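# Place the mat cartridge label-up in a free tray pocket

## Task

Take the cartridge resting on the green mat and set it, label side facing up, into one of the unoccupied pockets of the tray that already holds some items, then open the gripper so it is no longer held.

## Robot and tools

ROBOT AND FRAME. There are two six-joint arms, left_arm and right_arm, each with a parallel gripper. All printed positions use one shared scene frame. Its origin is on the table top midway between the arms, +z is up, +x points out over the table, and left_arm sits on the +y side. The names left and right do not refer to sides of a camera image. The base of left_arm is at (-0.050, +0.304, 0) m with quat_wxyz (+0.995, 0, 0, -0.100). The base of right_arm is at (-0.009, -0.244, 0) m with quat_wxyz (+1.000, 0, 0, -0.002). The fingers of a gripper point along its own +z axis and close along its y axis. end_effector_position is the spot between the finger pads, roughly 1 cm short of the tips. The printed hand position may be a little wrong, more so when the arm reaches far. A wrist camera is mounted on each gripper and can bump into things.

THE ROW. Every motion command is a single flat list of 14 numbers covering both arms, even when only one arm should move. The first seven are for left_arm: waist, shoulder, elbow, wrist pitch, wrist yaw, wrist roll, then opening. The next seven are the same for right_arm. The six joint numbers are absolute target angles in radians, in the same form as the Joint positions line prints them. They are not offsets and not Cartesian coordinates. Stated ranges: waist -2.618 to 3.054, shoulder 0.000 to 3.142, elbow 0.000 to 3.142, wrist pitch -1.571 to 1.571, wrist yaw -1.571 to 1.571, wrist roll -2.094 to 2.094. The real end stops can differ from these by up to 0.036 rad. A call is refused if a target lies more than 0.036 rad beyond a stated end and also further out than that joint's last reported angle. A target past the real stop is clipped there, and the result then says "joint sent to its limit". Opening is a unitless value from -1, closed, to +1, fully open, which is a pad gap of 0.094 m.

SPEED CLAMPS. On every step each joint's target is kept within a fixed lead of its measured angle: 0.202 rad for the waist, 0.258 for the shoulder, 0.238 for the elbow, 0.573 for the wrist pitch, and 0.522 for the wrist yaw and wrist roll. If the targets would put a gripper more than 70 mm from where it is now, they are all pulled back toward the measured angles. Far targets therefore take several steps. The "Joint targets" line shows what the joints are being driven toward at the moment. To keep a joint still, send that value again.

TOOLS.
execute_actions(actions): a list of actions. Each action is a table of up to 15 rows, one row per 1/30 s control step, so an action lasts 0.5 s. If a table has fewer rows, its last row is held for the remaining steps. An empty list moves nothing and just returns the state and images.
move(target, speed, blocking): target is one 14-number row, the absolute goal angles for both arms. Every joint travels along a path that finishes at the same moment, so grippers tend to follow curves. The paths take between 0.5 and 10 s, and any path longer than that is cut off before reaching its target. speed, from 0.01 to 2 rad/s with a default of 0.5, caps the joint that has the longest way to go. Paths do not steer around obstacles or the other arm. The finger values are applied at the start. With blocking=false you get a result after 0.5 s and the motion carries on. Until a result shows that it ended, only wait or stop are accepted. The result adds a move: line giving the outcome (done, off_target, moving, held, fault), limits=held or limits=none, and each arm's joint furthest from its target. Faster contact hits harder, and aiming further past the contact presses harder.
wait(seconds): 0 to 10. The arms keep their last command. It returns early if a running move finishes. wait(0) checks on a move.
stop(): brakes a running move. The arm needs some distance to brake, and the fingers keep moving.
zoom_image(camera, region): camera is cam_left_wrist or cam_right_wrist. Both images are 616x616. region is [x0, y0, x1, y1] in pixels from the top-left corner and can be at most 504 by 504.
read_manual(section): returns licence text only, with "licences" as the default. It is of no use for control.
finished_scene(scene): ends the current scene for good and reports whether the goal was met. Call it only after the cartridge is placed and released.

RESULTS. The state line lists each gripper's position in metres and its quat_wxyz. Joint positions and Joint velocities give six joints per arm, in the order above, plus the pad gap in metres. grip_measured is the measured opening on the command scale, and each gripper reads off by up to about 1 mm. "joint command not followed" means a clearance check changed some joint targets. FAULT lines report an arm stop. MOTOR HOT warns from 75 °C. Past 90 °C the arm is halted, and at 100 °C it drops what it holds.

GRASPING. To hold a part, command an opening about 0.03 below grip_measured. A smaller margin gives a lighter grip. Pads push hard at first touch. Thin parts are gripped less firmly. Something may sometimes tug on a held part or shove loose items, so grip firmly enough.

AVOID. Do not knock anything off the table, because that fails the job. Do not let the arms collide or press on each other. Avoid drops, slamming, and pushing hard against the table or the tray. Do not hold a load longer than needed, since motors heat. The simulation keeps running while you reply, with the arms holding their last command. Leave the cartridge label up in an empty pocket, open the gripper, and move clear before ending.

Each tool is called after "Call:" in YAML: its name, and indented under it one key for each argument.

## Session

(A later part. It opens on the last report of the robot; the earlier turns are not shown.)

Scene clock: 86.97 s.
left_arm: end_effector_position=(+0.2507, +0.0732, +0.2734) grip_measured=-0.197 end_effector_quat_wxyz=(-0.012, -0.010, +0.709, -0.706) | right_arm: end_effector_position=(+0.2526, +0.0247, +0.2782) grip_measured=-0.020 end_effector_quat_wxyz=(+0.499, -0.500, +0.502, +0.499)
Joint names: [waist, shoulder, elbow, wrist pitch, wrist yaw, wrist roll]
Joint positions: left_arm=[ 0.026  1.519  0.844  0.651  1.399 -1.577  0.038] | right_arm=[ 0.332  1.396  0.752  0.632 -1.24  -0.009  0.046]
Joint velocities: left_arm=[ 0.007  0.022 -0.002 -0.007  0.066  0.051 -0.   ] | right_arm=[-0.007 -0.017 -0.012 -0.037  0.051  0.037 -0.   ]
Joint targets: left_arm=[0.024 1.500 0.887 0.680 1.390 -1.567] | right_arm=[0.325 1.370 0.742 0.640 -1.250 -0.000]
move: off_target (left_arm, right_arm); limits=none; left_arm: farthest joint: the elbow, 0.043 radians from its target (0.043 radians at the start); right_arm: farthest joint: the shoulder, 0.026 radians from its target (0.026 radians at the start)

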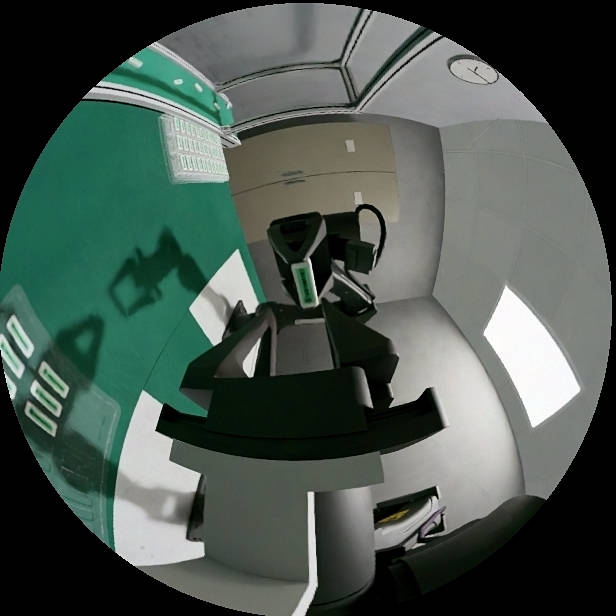

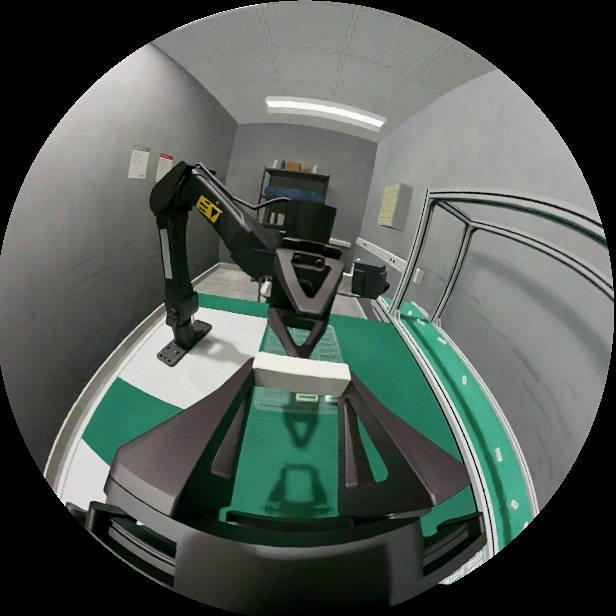

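Call:
move:
  target: [0.024,1.5,0.915,0.68,1.39,-1.567,-0.2,0.325,1.37,0.742,0.64,-1.25,0,-0.05]
  speed: 0.2

Call:
zoom_image:
  camera: "cam_left_wrist"
  region: [230, 220, 380, 370]

Call:
zoom_image:
  camera: "cam_right_wrist"
  region: [210, 230, 410, 430]

Scene clock: 90.60 s.
left_arm: end_effector_position=(+0.2546, +0.0725, +0.2861) grip_measured=-0.197 end_effector_quat_wxyz=(+0.002, +0.004, +0.706, -0.708) | right_arm: end_effector_position=(+0.2526, +0.0247, +0.2782) grip_measured=-0.020 end_effector_quat_wxyz=(+0.499, -0.500, +0.502, +0.499)
Joint names: [waist, shoulder, elbow, wrist pitch, wrist yaw, wrist roll]
Joint positions: left_arm=[ 0.026  1.519  0.881  0.655  1.399 -1.579  0.038] | right_arm=[ 0.332  1.396  0.752  0.632 -1.24  -0.009  0.046]
Joint velocities: left_arm=[ 0.022 -0.012 -0.012  0.022 -0.051 -0.066  0.   ] | right_arm=[-0.007 -0.007 -0.007 -0.051  0.051  0.022  0.   ]
Joint targets: left_arm=[0.024 1.500 0.915 0.680 1.390 -1.567] | right_arm=[0.325 1.370 0.742 0.640 -1.250 -0.000]
move: off_target (left_arm, right_arm); limits=none; left_arm: farthest joint: the elbow, 0.034 radians from its target (0.071 radians at the start); right_arm: farthest joint: the shoulder, 0.026 radians from its target (0.026 radians at the start)

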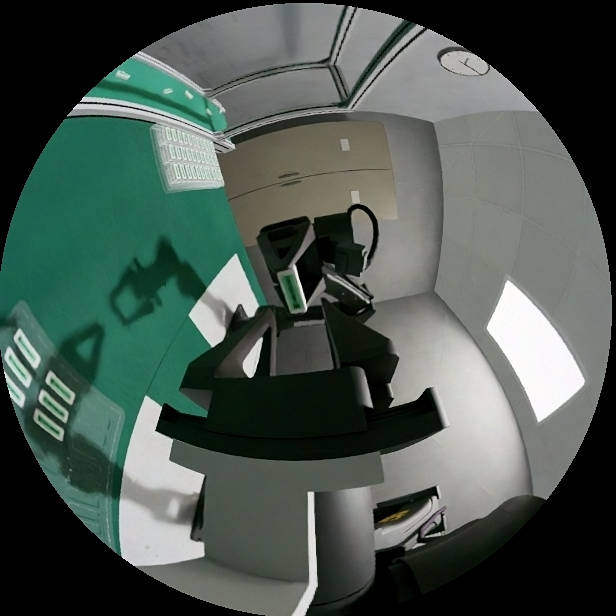

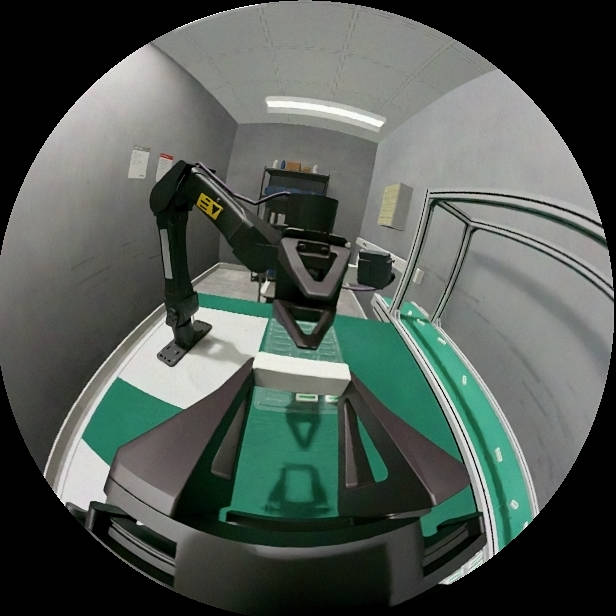

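Region (230, 220, 380, 370) of cam_left_wrist's 616x616 image, scaled by 3.360, with more detail than that image has.

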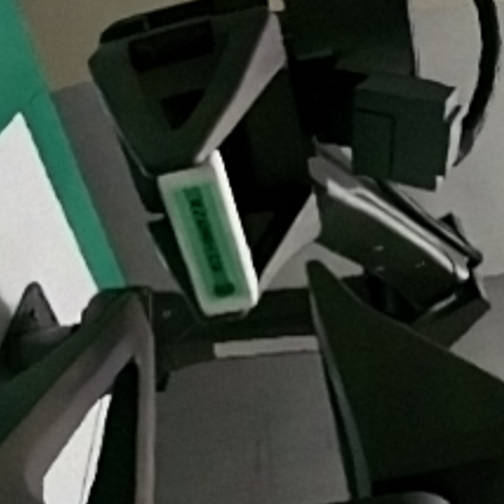

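Region (210, 230, 410, 430) of cam_right_wrist's 616x616 image, scaled by 2.520, with more detail than that image has.

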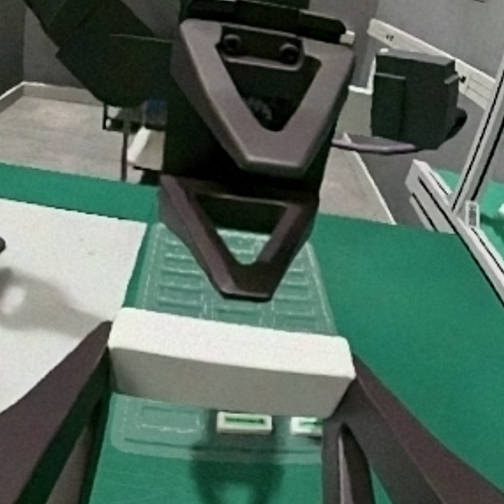

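Call:
move:
  target: [-0.053,1.542,0.9,0.68,1.311,-1.567,-0.2,0.325,1.37,0.742,0.64,-1.25,0,-0.05]
  speed: 0.2

Call:
zoom_image:
  camera: "cam_left_wrist"
  region: [230, 220, 380, 370]

Call:
zoom_image:
  camera: "cam_right_wrist"
  region: [210, 230, 410, 430]

Scene clock: 98.27 s.
left_arm: end_effector_position=(+0.2541, +0.0494, +0.2789) grip_measured=-0.197 end_effector_quat_wxyz=(-0.005, -0.006, +0.708, -0.706) | right_arm: end_effector_position=(+0.2526, +0.0247, +0.2782) grip_measured=-0.020 end_effector_quat_wxyz=(+0.499, -0.500, +0.502, +0.499)
Joint names: [waist, shoulder, elbow, wrist pitch, wrist yaw, wrist roll]
Joint positions: left_arm=[-0.048  1.541  0.881  0.652  1.321 -1.58   0.038] | right_arm=[ 0.332  1.396  0.752  0.632 -1.24  -0.009  0.046]
Joint velocities: left_arm=[ 0.012 -0.012 -0.007 -0.022  0.081 -0.007  0.   ] | right_arm=[-0.012 -0.002  0.027  0.022 -0.037 -0.007 -0.001]
Joint targets: left_arm=[-0.053 1.542 0.900 0.680 1.311 -1.567] | right_arm=[0.325 1.370 0.742 0.640 -1.250 -0.000]
move: off_target (left_arm, right_arm); limits=none; left_arm: farthest joint: the wrist pitch, 0.028 radians from its target (0.025 radians at the start); right_arm: farthest joint: the shoulder, 0.026 radians from its target (0.026 radians at the start)

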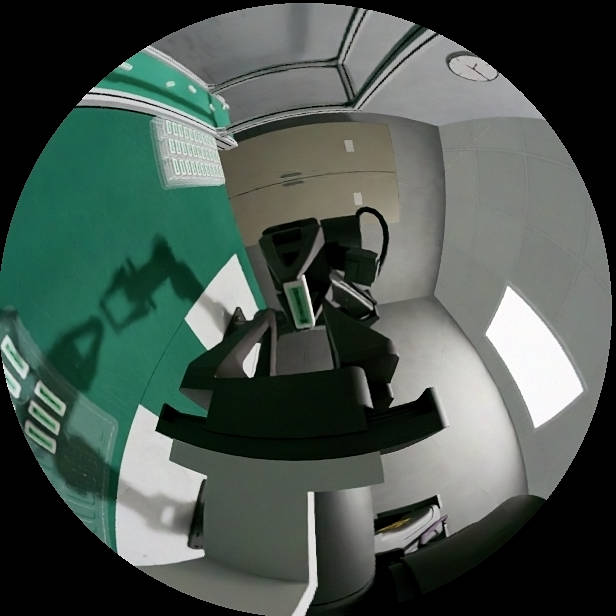

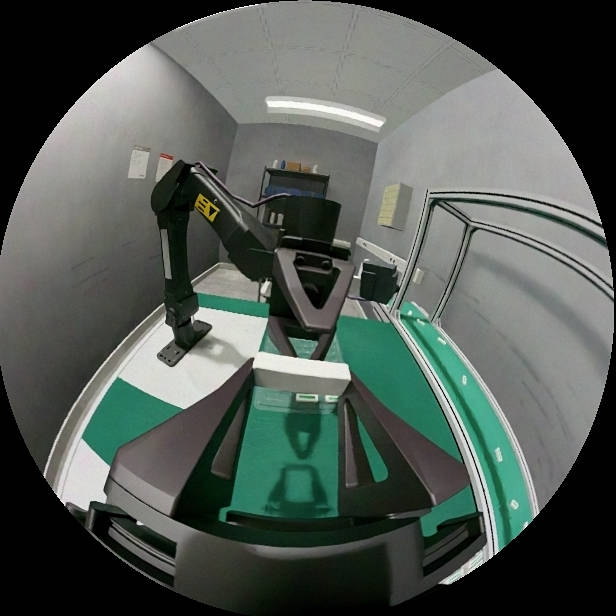

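Region (230, 220, 380, 370) of cam_left_wrist's 616x616 image, scaled by 3.360, with more detail than that image has.

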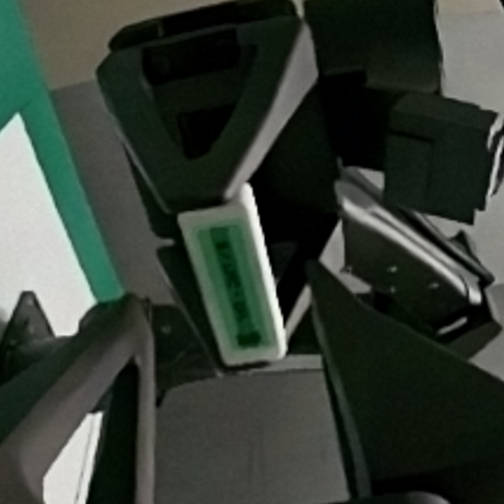

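Region (210, 230, 410, 430) of cam_right_wrist's 616x616 image, scaled by 2.520, with more detail than that image has.

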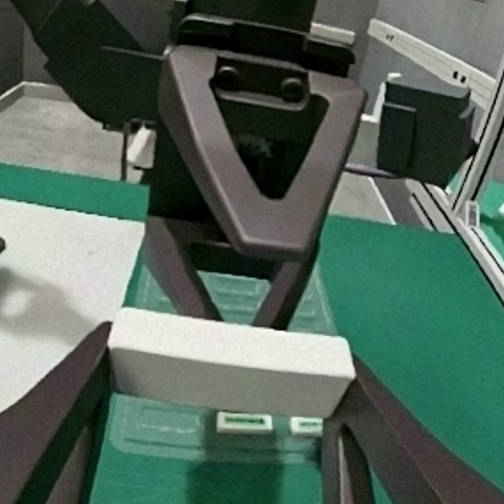

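Call:
move:
  target: [-0.098,1.53,0.9,0.68,1.268,-1.567,-0.4,0.325,1.37,0.742,0.64,-1.25,0,-0.05]
  speed: 0.1

Call:
zoom_image:
  camera: "cam_left_wrist"
  region: [230, 220, 380, 370]

Call:
zoom_image:
  camera: "cam_right_wrist"
  region: [210, 230, 410, 430]

Scene clock: 105.63 s.
left_arm: end_effector_position=(+0.2500, +0.0359, +0.2785) grip_measured=-0.397 end_effector_quat_wxyz=(-0.007, -0.007, +0.708, -0.706) | right_arm: end_effector_position=(+0.2526, +0.0247, +0.2782) grip_measured=-0.020 end_effector_quat_wxyz=(+0.499, -0.500, +0.502, +0.499)
Joint names: [waist, shoulder, elbow, wrist pitch, wrist yaw, wrist roll]
Joint positions: left_arm=[-0.092  1.541  0.881  0.65   1.278 -1.581  0.028] | right_arm=[ 0.332  1.396  0.752  0.632 -1.24  -0.009  0.046]
Joint velocities: left_arm=[ 0.002 -0.012  0.007  0.007 -0.051 -0.037 -0.001] | right_arm=[-0.027 -0.002 -0.007  0.007  0.007 -0.037 -0.   ]
Joint targets: left_arm=[-0.098 1.530 0.900 0.680 1.268 -1.567] | right_arm=[0.325 1.370 0.742 0.640 -1.250 -0.000]
move: off_target (left_arm, right_arm); limits=none; left_arm: farthest joint: the wrist pitch, 0.030 radians from its target (0.028 radians at the start); right_arm: farthest joint: the shoulder, 0.026 radians from its target (0.026 radians at the start)

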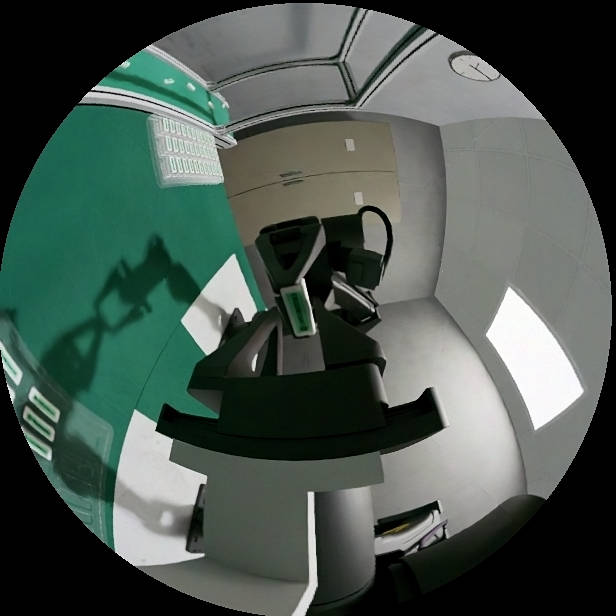

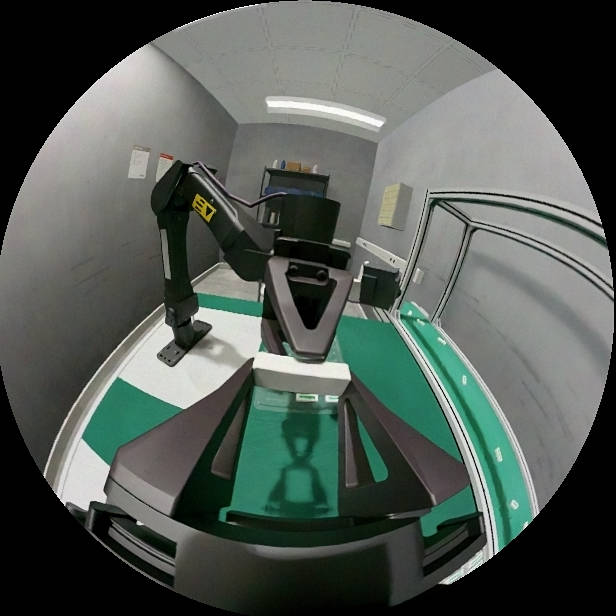

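Region (230, 220, 380, 370) of cam_left_wrist's 616x616 image, scaled by 3.360, with more detail than that image has.

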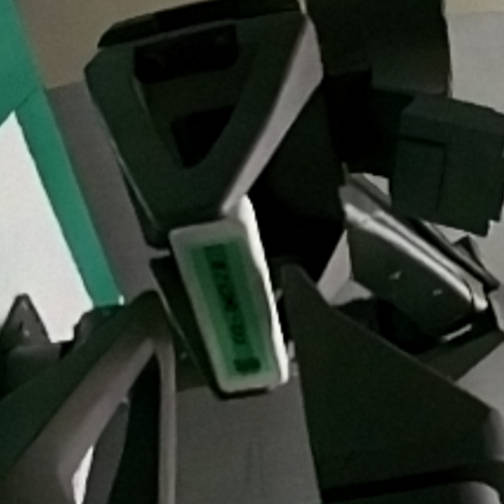

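Region (210, 230, 410, 430) of cam_right_wrist's 616x616 image, scaled by 2.520, with more detail than that image has.

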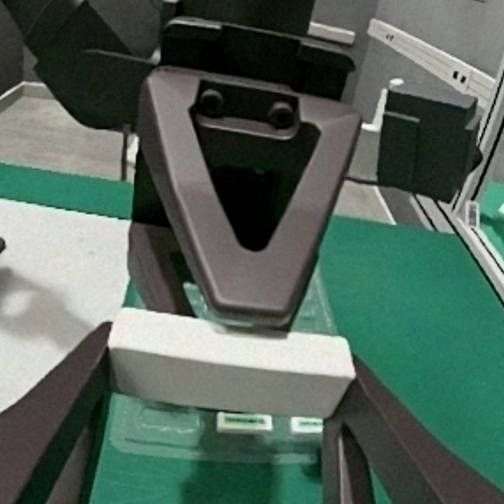

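Call:
execute_actions:
  actions:
    - [[-0.098,1.53,0.9,0.68,1.268,-1.567,-0.59,0.325,1.37,0.742,0.64,-1.25,0,-0.05]]

Call:
zoom_image:
  camera: "cam_left_wrist"
  region: [250, 260, 350, 360]

Call:
zoom_image:
  camera: "cam_right_wrist"
  region: [240, 310, 370, 430]

Scene clock: 109.07 s.
left_arm: end_effector_position=(+0.2501, +0.0359, +0.2788) grip_measured=-0.587 end_effector_quat_wxyz=(-0.006, -0.006, +0.708, -0.706) | right_arm: end_effector_position=(+0.2526, +0.0247, +0.2782) grip_measured=-0.020 end_effector_quat_wxyz=(+0.499, -0.500, +0.502, +0.499)
Joint names: [waist, shoulder, elbow, wrist pitch, wrist yaw, wrist roll]
Joint positions: left_arm=[-0.092  1.541  0.881  0.652  1.277 -1.581  0.019] | right_arm=[ 0.332  1.396  0.752  0.632 -1.24  -0.009  0.046]
Joint velocities: left_arm=[-0.017  0.002 -0.012 -0.037  0.022 -0.051 -0.001] | right_arm=[-0.012  0.002  0.002 -0.051 -0.051 -0.066  0.   ]
Joint targets: left_arm=[-0.098 1.530 0.900 0.680 1.268 -1.567] | right_arm=[0.325 1.370 0.742 0.640 -1.250 -0.000]

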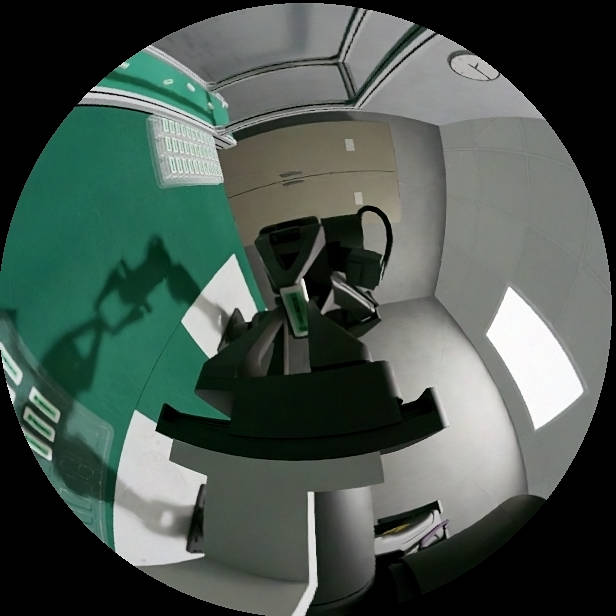

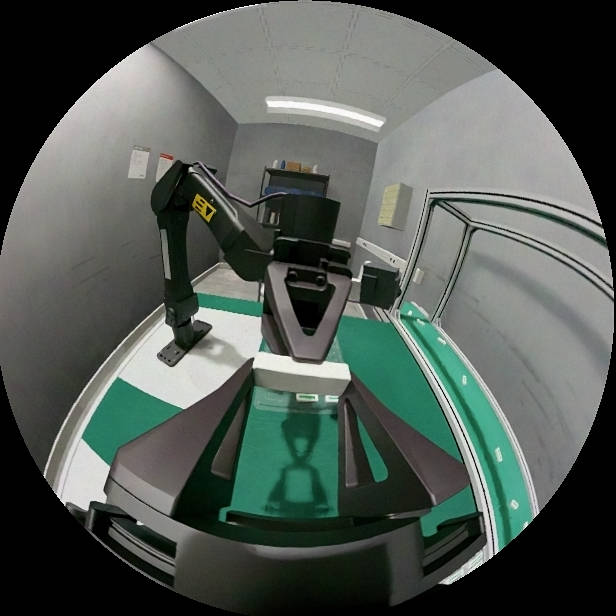

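Region (250, 260, 350, 360) of cam_left_wrist's 616x616 image, scaled by 5.040, with more detail than that image has.

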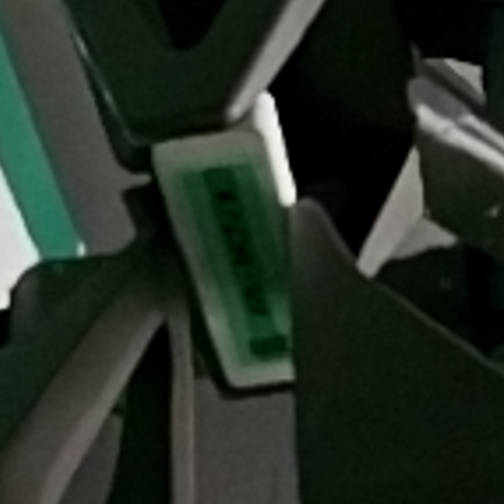

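Region (240, 310, 370, 430) of cam_right_wrist's 616x616 image, scaled by 3.877, with more detail than that image has; it fills the top 465 rows of this view, and the rest is white.

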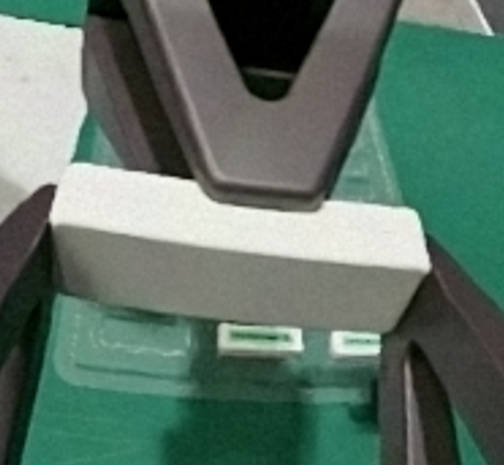

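Call:
execute_actions:
  actions:
    - [[-0.109,1.53,0.9,0.68,1.259,-1.567,-0.59,0.325,1.37,0.742,0.64,-1.25,0,-0.05]]
    - [[-0.109,1.53,0.9,0.68,1.259,-1.567,-0.62,0.325,1.37,0.742,0.64,-1.25,0,-0.05],[-0.109,1.53,0.9,0.68,1.259,-1.567,-0.64,0.325,1.37,0.742,0.64,-1.25,0,-0.05],[-0.109,1.53,0.9,0.68,1.259,-1.567,-0.66,0.325,1.37,0.742,0.64,-1.25,0,-0.05],[-0.109,1.53,0.9,0.68,1.259,-1.567,-0.68,0.325,1.37,0.742,0.64,-1.25,0,-0.05],[-0.109,1.53,0.9,0.68,1.259,-1.567,-0.7,0.325,1.37,0.742,0.64,-1.25,0,-0.05]]

Call:
zoom_image:
  camera: "cam_right_wrist"
  region: [240, 310, 370, 430]

Scene clock: 113.97 s.
left_arm: end_effector_position=(+0.2486, +0.0327, +0.2793) grip_measured=-0.666 end_effector_quat_wxyz=(-0.006, -0.004, +0.707, -0.707) | right_arm: end_effector_position=(+0.2524, +0.0247, +0.2779) grip_measured=-0.020 end_effector_quat_wxyz=(+0.499, -0.500, +0.502, +0.499)
Joint names: [waist, shoulder, elbow, wrist pitch, wrist yaw, wrist roll]
Joint positions: left_arm=[-0.103  1.541  0.881  0.656  1.269 -1.581  0.016] | right_arm=[ 0.332  1.396  0.751  0.633 -1.24  -0.009  0.046]
Joint velocities: left_arm=[-0.012 -0.032  0.002  0.007  0.022  0.051 -0.   ] | right_arm=[ 0.002 -0.022  0.002  0.007 -0.037 -0.066 -0.002]
Joint targets: left_arm=[-0.109 1.530 0.900 0.680 1.259 -1.567] | right_arm=[0.325 1.370 0.742 0.640 -1.250 -0.000]

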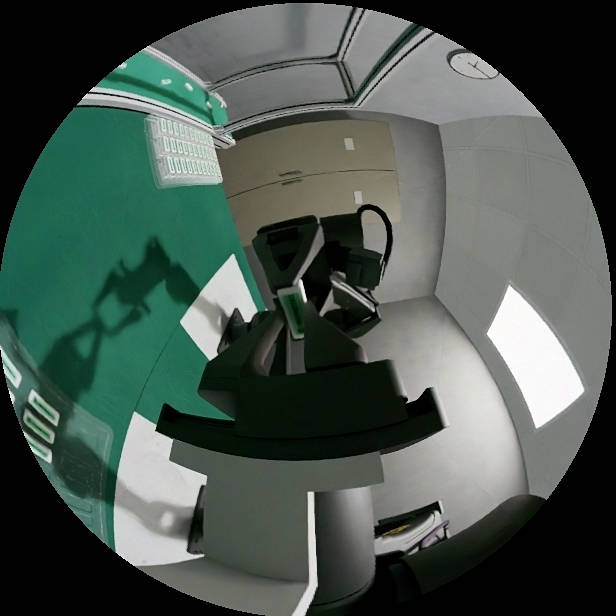

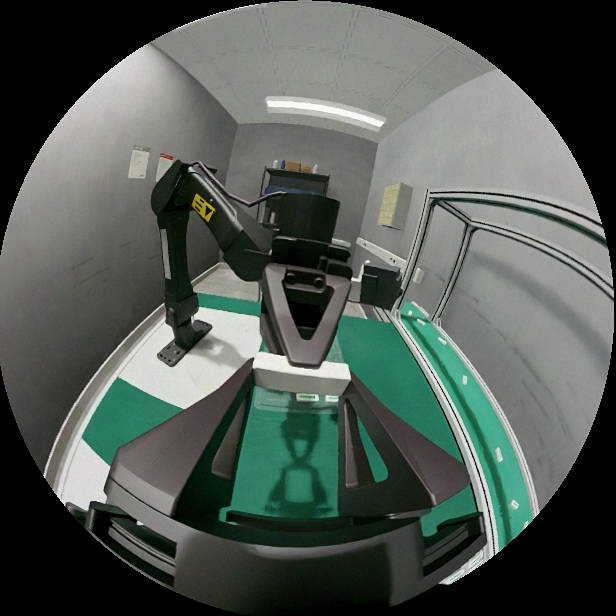

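Region (240, 310, 370, 430) of cam_right_wrist's 616x616 image, scaled by 3.877, with more detail than that image has; it fills the top 465 rows of this view, and the rest is white.

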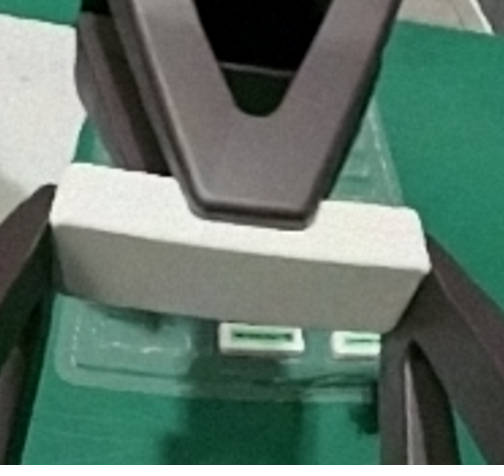

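Call:
execute_actions:
  actions:
    - [[-0.109,1.53,0.9,0.68,1.259,-1.567,-0.7,0.325,1.37,0.742,0.64,-1.25,0,0.1],[-0.109,1.53,0.9,0.68,1.259,-1.567,-0.7,0.325,1.37,0.742,0.64,-1.25,0,0.3],[-0.109,1.53,0.9,0.68,1.259,-1.567,-0.7,0.325,1.37,0.742,0.64,-1.25,0,0.7]]

Call:
move:
  target: [-0.04,1.53,0.9,0.68,1.28,-1.567,-0.7,0.1,1.39,0.742,0.64,-1.42,0,0.7]
  speed: 0.5

Call:
move:
  target: [0.206,1.853,1.43,-1.115,-0.01,0.008,-0.7,0.1,1.39,0.742,0.64,-1.42,0,0.7]
  speed: 1.0

Call:
zoom_image:
  camera: "cam_left_wrist"
  region: [160, 130, 460, 380]

Scene clock: 124.33 s.
left_arm: end_effector_position=(+0.2488, +0.0327, +0.2793) grip_measured=-0.666 end_effector_quat_wxyz=(-0.005, -0.004, +0.707, -0.707) | right_arm: end_effector_position=(+0.2524, +0.0247, +0.2780) grip_measured=+0.698 end_effector_quat_wxyz=(+0.499, -0.500, +0.502, +0.499)
Joint names: [waist, shoulder, elbow, wrist pitch, wrist yaw, wrist roll]
Joint positions: left_arm=[-0.103  1.541  0.881  0.656  1.269 -1.581  0.016] | right_arm=[ 0.332  1.396  0.751  0.633 -1.24  -0.008  0.08 ]
Joint velocities: left_arm=[-0.007  0.012 -0.017 -0.066  0.007 -0.007  0.   ] | right_arm=[ 0.007 -0.012  0.007  0.022  0.037 -0.037  0.001]
Joint targets: left_arm=[-0.109 1.530 0.900 0.680 1.259 -1.567] | right_arm=[0.325 1.370 0.742 0.640 -1.250 0.000]

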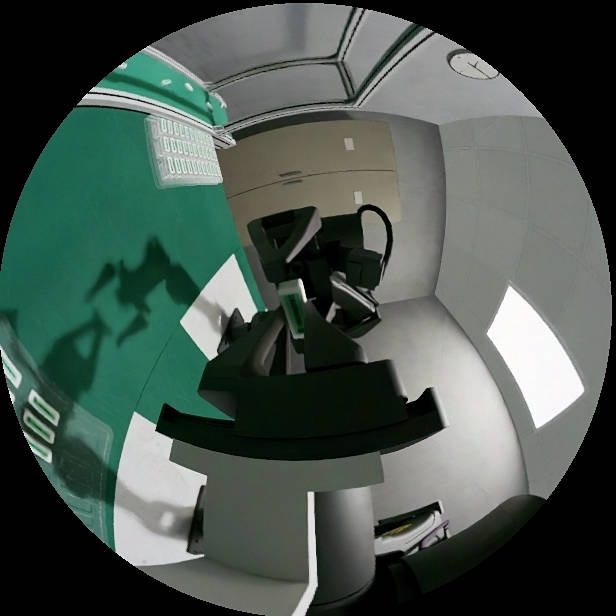

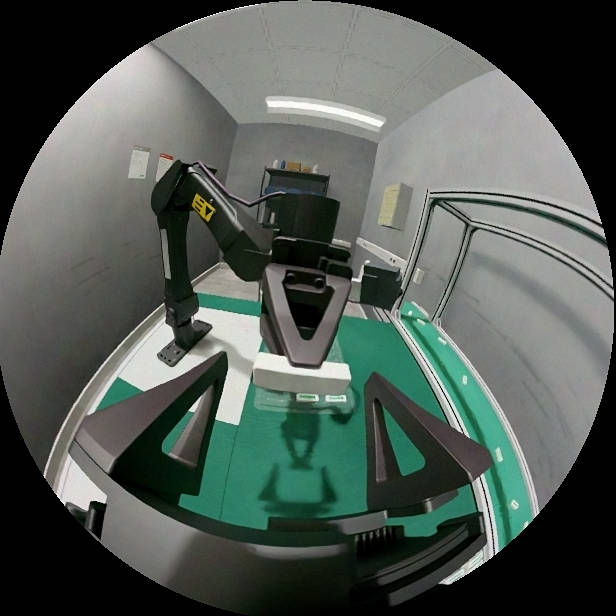

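Scene clock: 125.53 s.
left_arm: end_effector_position=(+0.2636, +0.0503, +0.2787) grip_measured=-0.666 end_effector_quat_wxyz=(+0.012, -0.026, +0.707, -0.706) | right_arm: end_effector_position=(+0.2766, -0.0370, +0.2783) grip_measured=+0.698 end_effector_quat_wxyz=(+0.514, -0.484, +0.516, +0.485)
Joint names: [waist, shoulder, elbow, wrist pitch, wrist yaw, wrist roll]
Joint positions: left_arm=[-0.045  1.541  0.881  0.652  1.27  -1.583  0.016] | right_arm=[ 0.104  1.396  0.751  0.633 -1.409 -0.008  0.08 ]
Joint velocities: left_arm=[-0.017  0.037 -0.002  0.022  0.051 -0.037 -0.001] | right_arm=[-0.027 -0.007 -0.017  0.066  0.051 -0.022  0.001]
Joint targets: left_arm=[-0.040 1.530 0.900 0.680 1.280 -1.567] | right_arm=[0.100 1.390 0.742 0.640 -1.420 0.000]
move: off_target (left_arm); limits=none; left_arm: farthest joint: the wrist pitch, 0.028 radians from its target (0.024 radians at the start); right_arm: farthest joint: the wrist yaw, 0.011 radians from its target (0.180 radians at the start)

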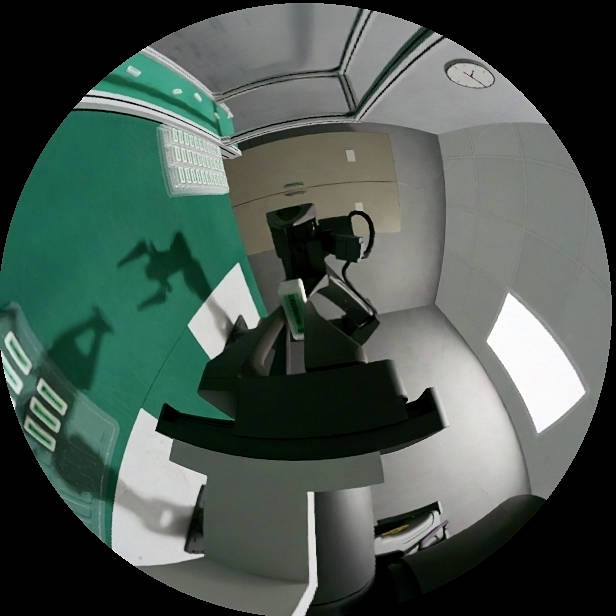

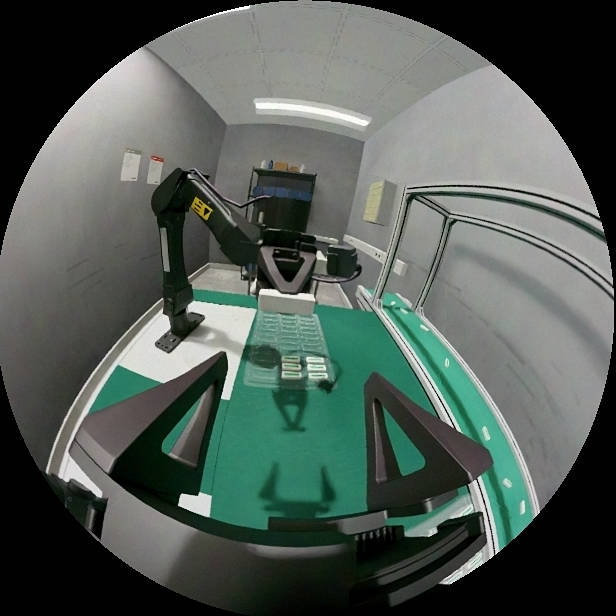

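Scene clock: 128.23 s.
left_arm: end_effector_position=(+0.2896, +0.3052, +0.0692) grip_measured=-0.666 end_effector_quat_wxyz=(-0.000, +0.000, +1.000, +0.001) | right_arm: end_effector_position=(+0.2765, -0.0370, +0.2783) grip_measured=+0.698 end_effector_quat_wxyz=(+0.514, -0.485, +0.516, +0.485)
Joint names: [waist, shoulder, elbow, wrist pitch, wrist yaw, wrist roll]
Joint positions: left_arm=[ 0.202  1.852  1.394 -1.113 -0.002  0.001  0.016] | right_arm=[ 0.104  1.396  0.751  0.634 -1.41  -0.008  0.08 ]
Joint velocities: left_arm=[ 0.002 -0.007 -0.017 -0.066  0.022  0.022  0.   ] | right_arm=[-0.012 -0.007  0.007  0.037 -0.007 -0.007 -0.001]
Joint targets: left_arm=[0.206 1.853 1.430 -1.115 -0.010 0.008] | right_arm=[0.100 1.390 0.742 0.640 -1.420 -0.000]
move: off_target (left_arm); limits=none; left_arm: farthest joint: the elbow, 0.036 radians from its target (0.549 radians at the start); right_arm: farthest joint: the wrist yaw, 0.010 radians from its target (0.011 radians at the start)

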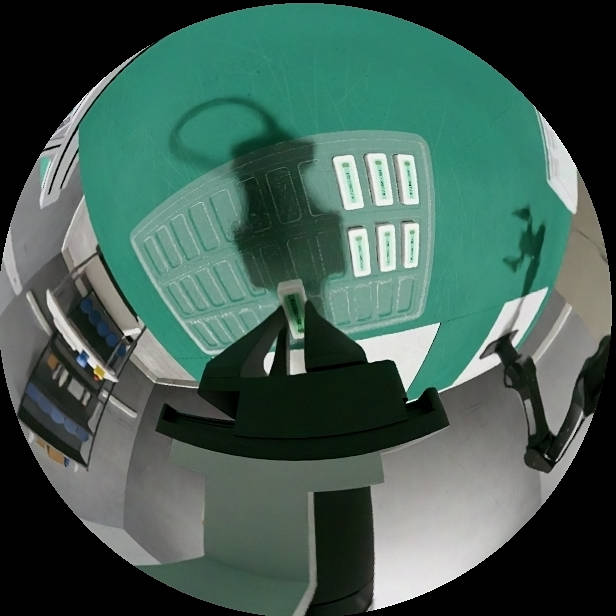

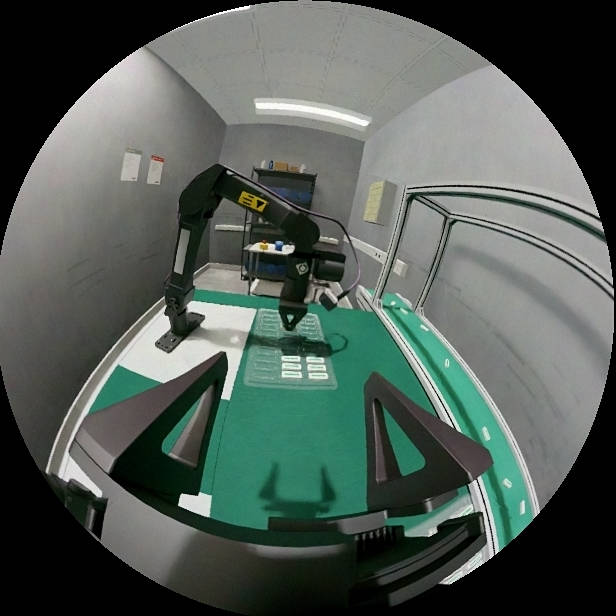

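Region (160, 130, 460, 380) of cam_left_wrist's 616x616 image, scaled by 1.680, with more detail than that image has.

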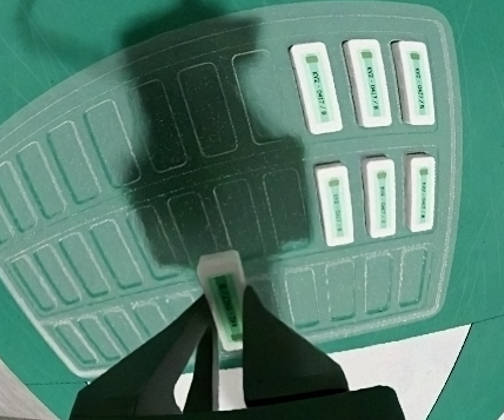

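Call:
move:
  target: [0.206,1.903,1.334,-0.986,-0.01,0.008,-0.7,0.1,1.39,0.742,0.64,-1.42,0,0.7]
  speed: 0.25

Call:
zoom_image:
  camera: "cam_left_wrist"
  region: [200, 180, 420, 370]

Call:
zoom_image:
  camera: "cam_right_wrist"
  region: [240, 300, 350, 400]

Scene clock: 132.63 s.
left_arm: end_effector_position=(+0.2958, +0.3054, +0.0383) grip_measured=-0.666 end_effector_quat_wxyz=(-0.001, +0.000, +1.000, +0.001) | right_arm: end_effector_position=(+0.2765, -0.0370, +0.2783) grip_measured=+0.698 end_effector_quat_wxyz=(+0.514, -0.485, +0.516, +0.485)
Joint names: [waist, shoulder, elbow, wrist pitch, wrist yaw, wrist roll]
Joint positions: left_arm=[ 0.202  1.907  1.34  -1.004 -0.003  0.002  0.016] | right_arm=[ 0.104  1.396  0.751  0.634 -1.41  -0.008  0.08 ]
Joint velocities: left_arm=[-0.002  0.002 -0.017  0.007 -0.037 -0.037 -0.001] | right_arm=[ 0.002  0.032  0.012 -0.051 -0.037  0.007 -0.001]
Joint targets: left_arm=[0.206 1.903 1.334 -0.986 -0.010 0.008] | right_arm=[0.100 1.390 0.742 0.640 -1.420 0.000]
move: done; limits=none; left_arm: farthest joint: the wrist pitch, 0.018 radians from its target (0.127 radians at the start); right_arm: farthest joint: the wrist yaw, 0.010 radians from its target (0.010 radians at the start)

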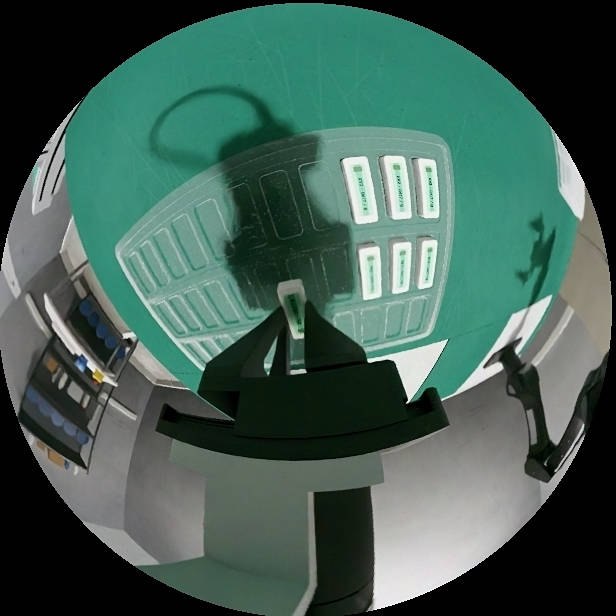

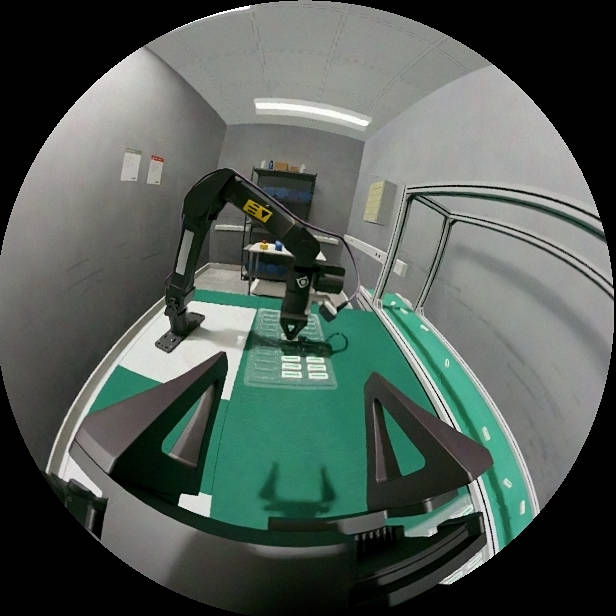

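Region (200, 180, 420, 370) of cam_left_wrist's 616x616 image, scaled by 2.291, with more detail than that image has; it fills the top 435 rows of this view, and the rest is white.

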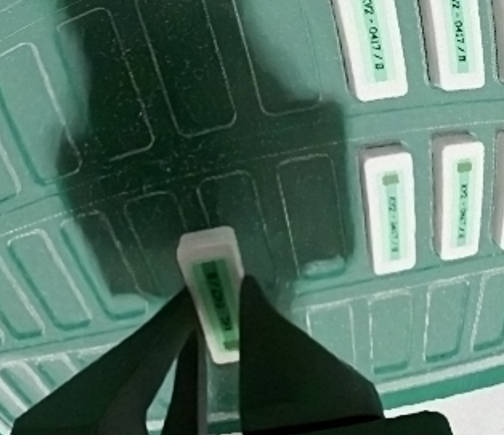

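Region (240, 300, 350, 400) of cam_right_wrist's 616x616 image, scaled by 4.582, with more detail than that image has; it fills the top 458 rows of this view, and the rest is white.

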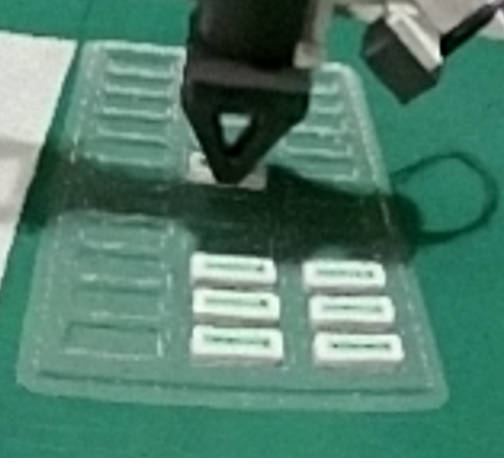

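Call:
move:
  target: [0.174,1.939,1.345,-0.941,-0.01,-0.025,-0.7,0.1,1.39,0.742,0.64,-1.42,0,0.7]
  speed: 0.1

Call:
zoom_image:
  camera: "cam_left_wrist"
  region: [220, 220, 390, 360]

Call:
zoom_image:
  camera: "cam_right_wrist"
  region: [260, 320, 330, 390]

Scene clock: 141.17 s.
left_arm: end_effector_position=(+0.3041, +0.2978, +0.0279) grip_measured=-0.666 end_effector_quat_wxyz=(+0.006, +0.001, +1.000, +0.001) | right_arm: end_effector_position=(+0.2765, -0.0370, +0.2783) grip_measured=+0.698 end_effector_quat_wxyz=(+0.514, -0.485, +0.516, +0.485)
Joint names: [waist, shoulder, elbow, wrist pitch, wrist yaw, wrist roll]
Joint positions: left_arm=[ 0.18   1.939  1.34  -0.96  -0.003 -0.018  0.016] | right_arm=[ 0.104  1.396  0.751  0.634 -1.41  -0.008  0.08 ]
Joint velocities: left_arm=[ 0.002 -0.002 -0.002  0.037  0.051 -0.007 -0.   ] | right_arm=[-0.002 -0.002 -0.012 -0.007  0.007 -0.007 -0.   ]
Joint targets: left_arm=[0.174 1.939 1.345 -0.941 -0.010 -0.025] | right_arm=[0.100 1.390 0.742 0.640 -1.420 0.000]
move: done; limits=none; left_arm: farthest joint: the wrist pitch, 0.019 radians from its target (0.063 radians at the start); right_arm: farthest joint: the wrist yaw, 0.010 radians from its target (0.010 radians at the start)

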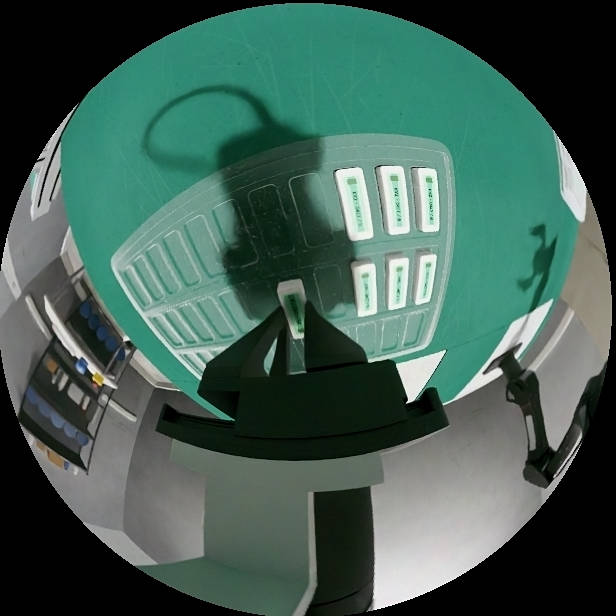

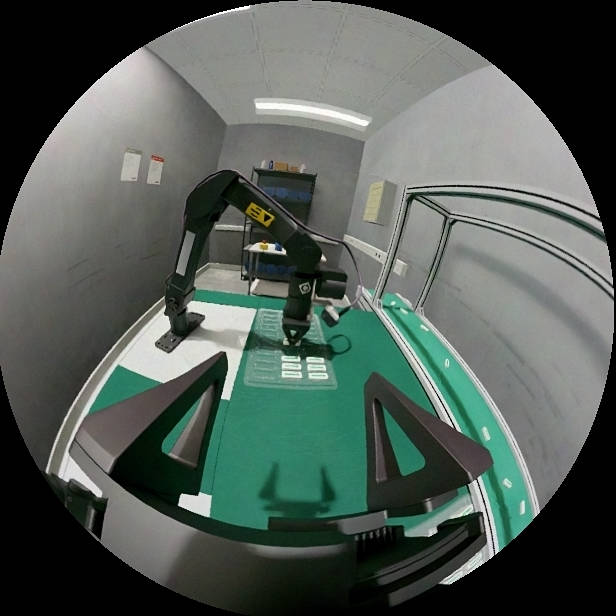

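Region (220, 220, 390, 360) of cam_left_wrist's 616x616 image, scaled by 2.965, with more detail than that image has; it fills the top 415 rows of this view, and the rest is white.

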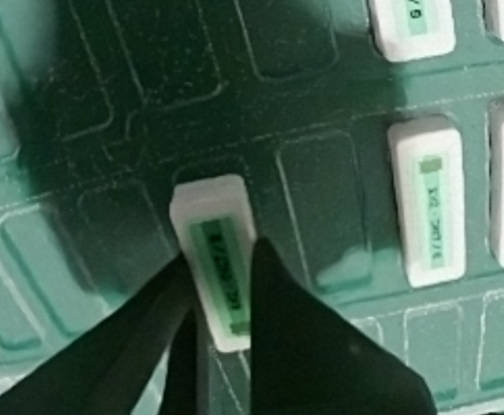

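Region (260, 320, 330, 390) of cam_right_wrist's 616x616 image, scaled by 7.200, with more detail than that image has.

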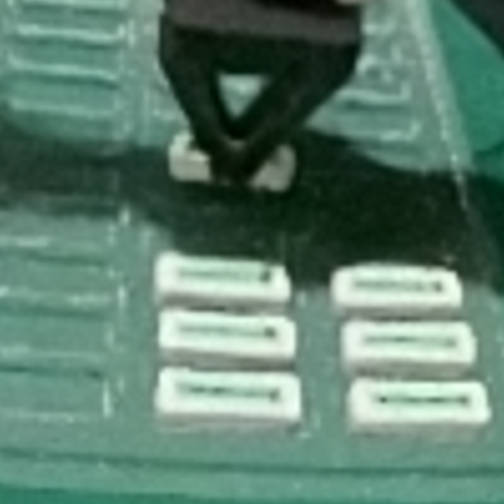

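Call:
move:
  target: [0.174,1.957,1.345,-0.945,-0.01,-0.025,-0.7,0.1,1.39,0.742,0.64,-1.42,0,0.7]
  speed: 0.05

Call:
zoom_image:
  camera: "cam_left_wrist"
  region: [240, 250, 370, 360]

Call:
zoom_image:
  camera: "cam_right_wrist"
  region: [260, 320, 330, 390]

Scene clock: 145.77 s.
left_arm: end_effector_position=(+0.3023, +0.2979, +0.0213) grip_measured=-0.666 end_effector_quat_wxyz=(-0.004, +0.001, +1.000, +0.001) | right_arm: end_effector_position=(+0.2765, -0.0370, +0.2783) grip_measured=+0.698 end_effector_quat_wxyz=(+0.514, -0.485, +0.516, +0.485)
Joint names: [waist, shoulder, elbow, wrist pitch, wrist yaw, wrist roll]
Joint positions: left_arm=[ 0.18   1.958  1.34  -0.96  -0.003 -0.019  0.016] | right_arm=[ 0.104  1.396  0.751  0.634 -1.41  -0.008  0.08 ]
Joint velocities: left_arm=[ 0.002 -0.017 -0.002  0.007  0.037 -0.051 -0.   ] | right_arm=[-0.002 -0.002 -0.017  0.037 -0.007 -0.007 -0.   ]
Joint targets: left_arm=[0.174 1.957 1.345 -0.945 -0.010 -0.025] | right_arm=[0.100 1.390 0.742 0.640 -1.420 -0.000]
move: done; limits=none; left_arm: farthest joint: the wrist pitch, 0.015 radians from its target (0.015 radians at the start); right_arm: farthest joint: the wrist yaw, 0.010 radians from its target (0.010 radians at the start)

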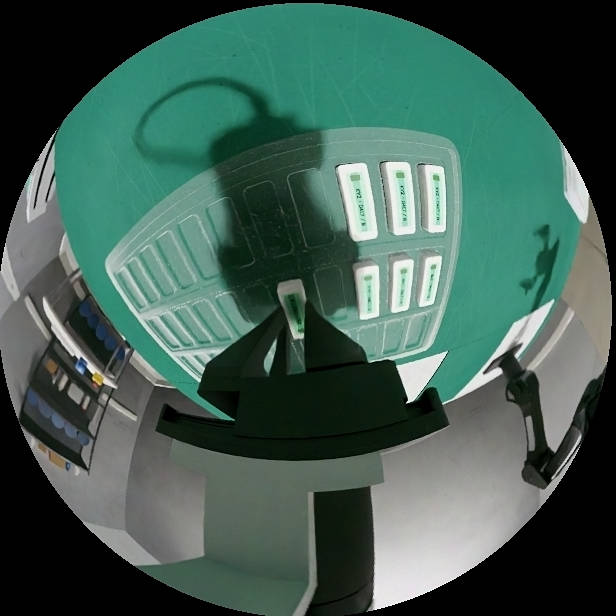

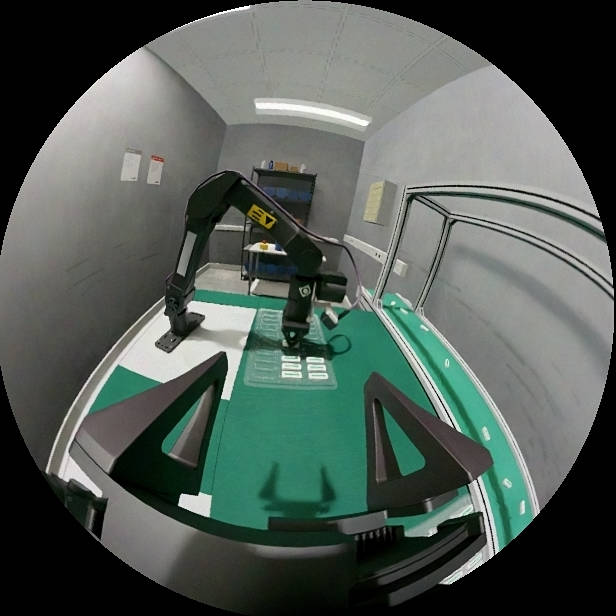

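Region (240, 250, 370, 360) of cam_left_wrist's 616x616 image, scaled by 3.877, with more detail than that image has; it fills the top 426 rows of this view, and the rest is white.

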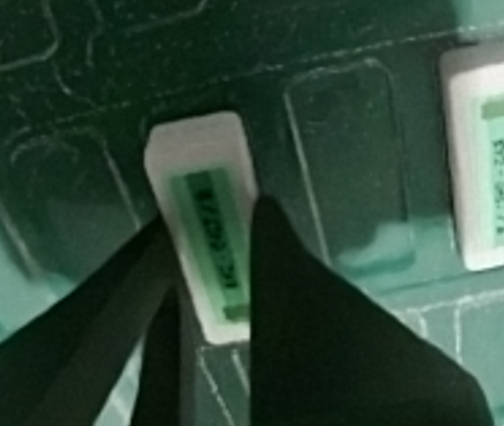

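Region (260, 320, 330, 390) of cam_right_wrist's 616x616 image, scaled by 7.200, with more detail than that image has.

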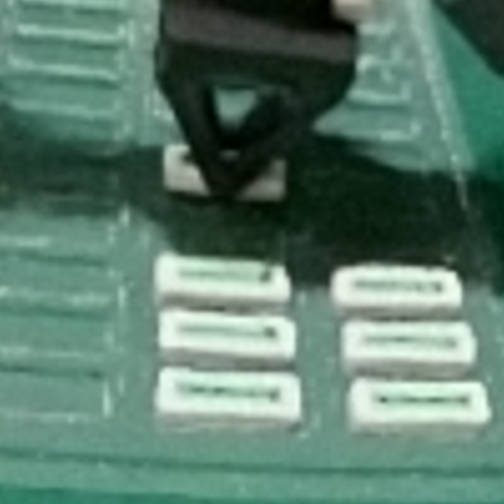

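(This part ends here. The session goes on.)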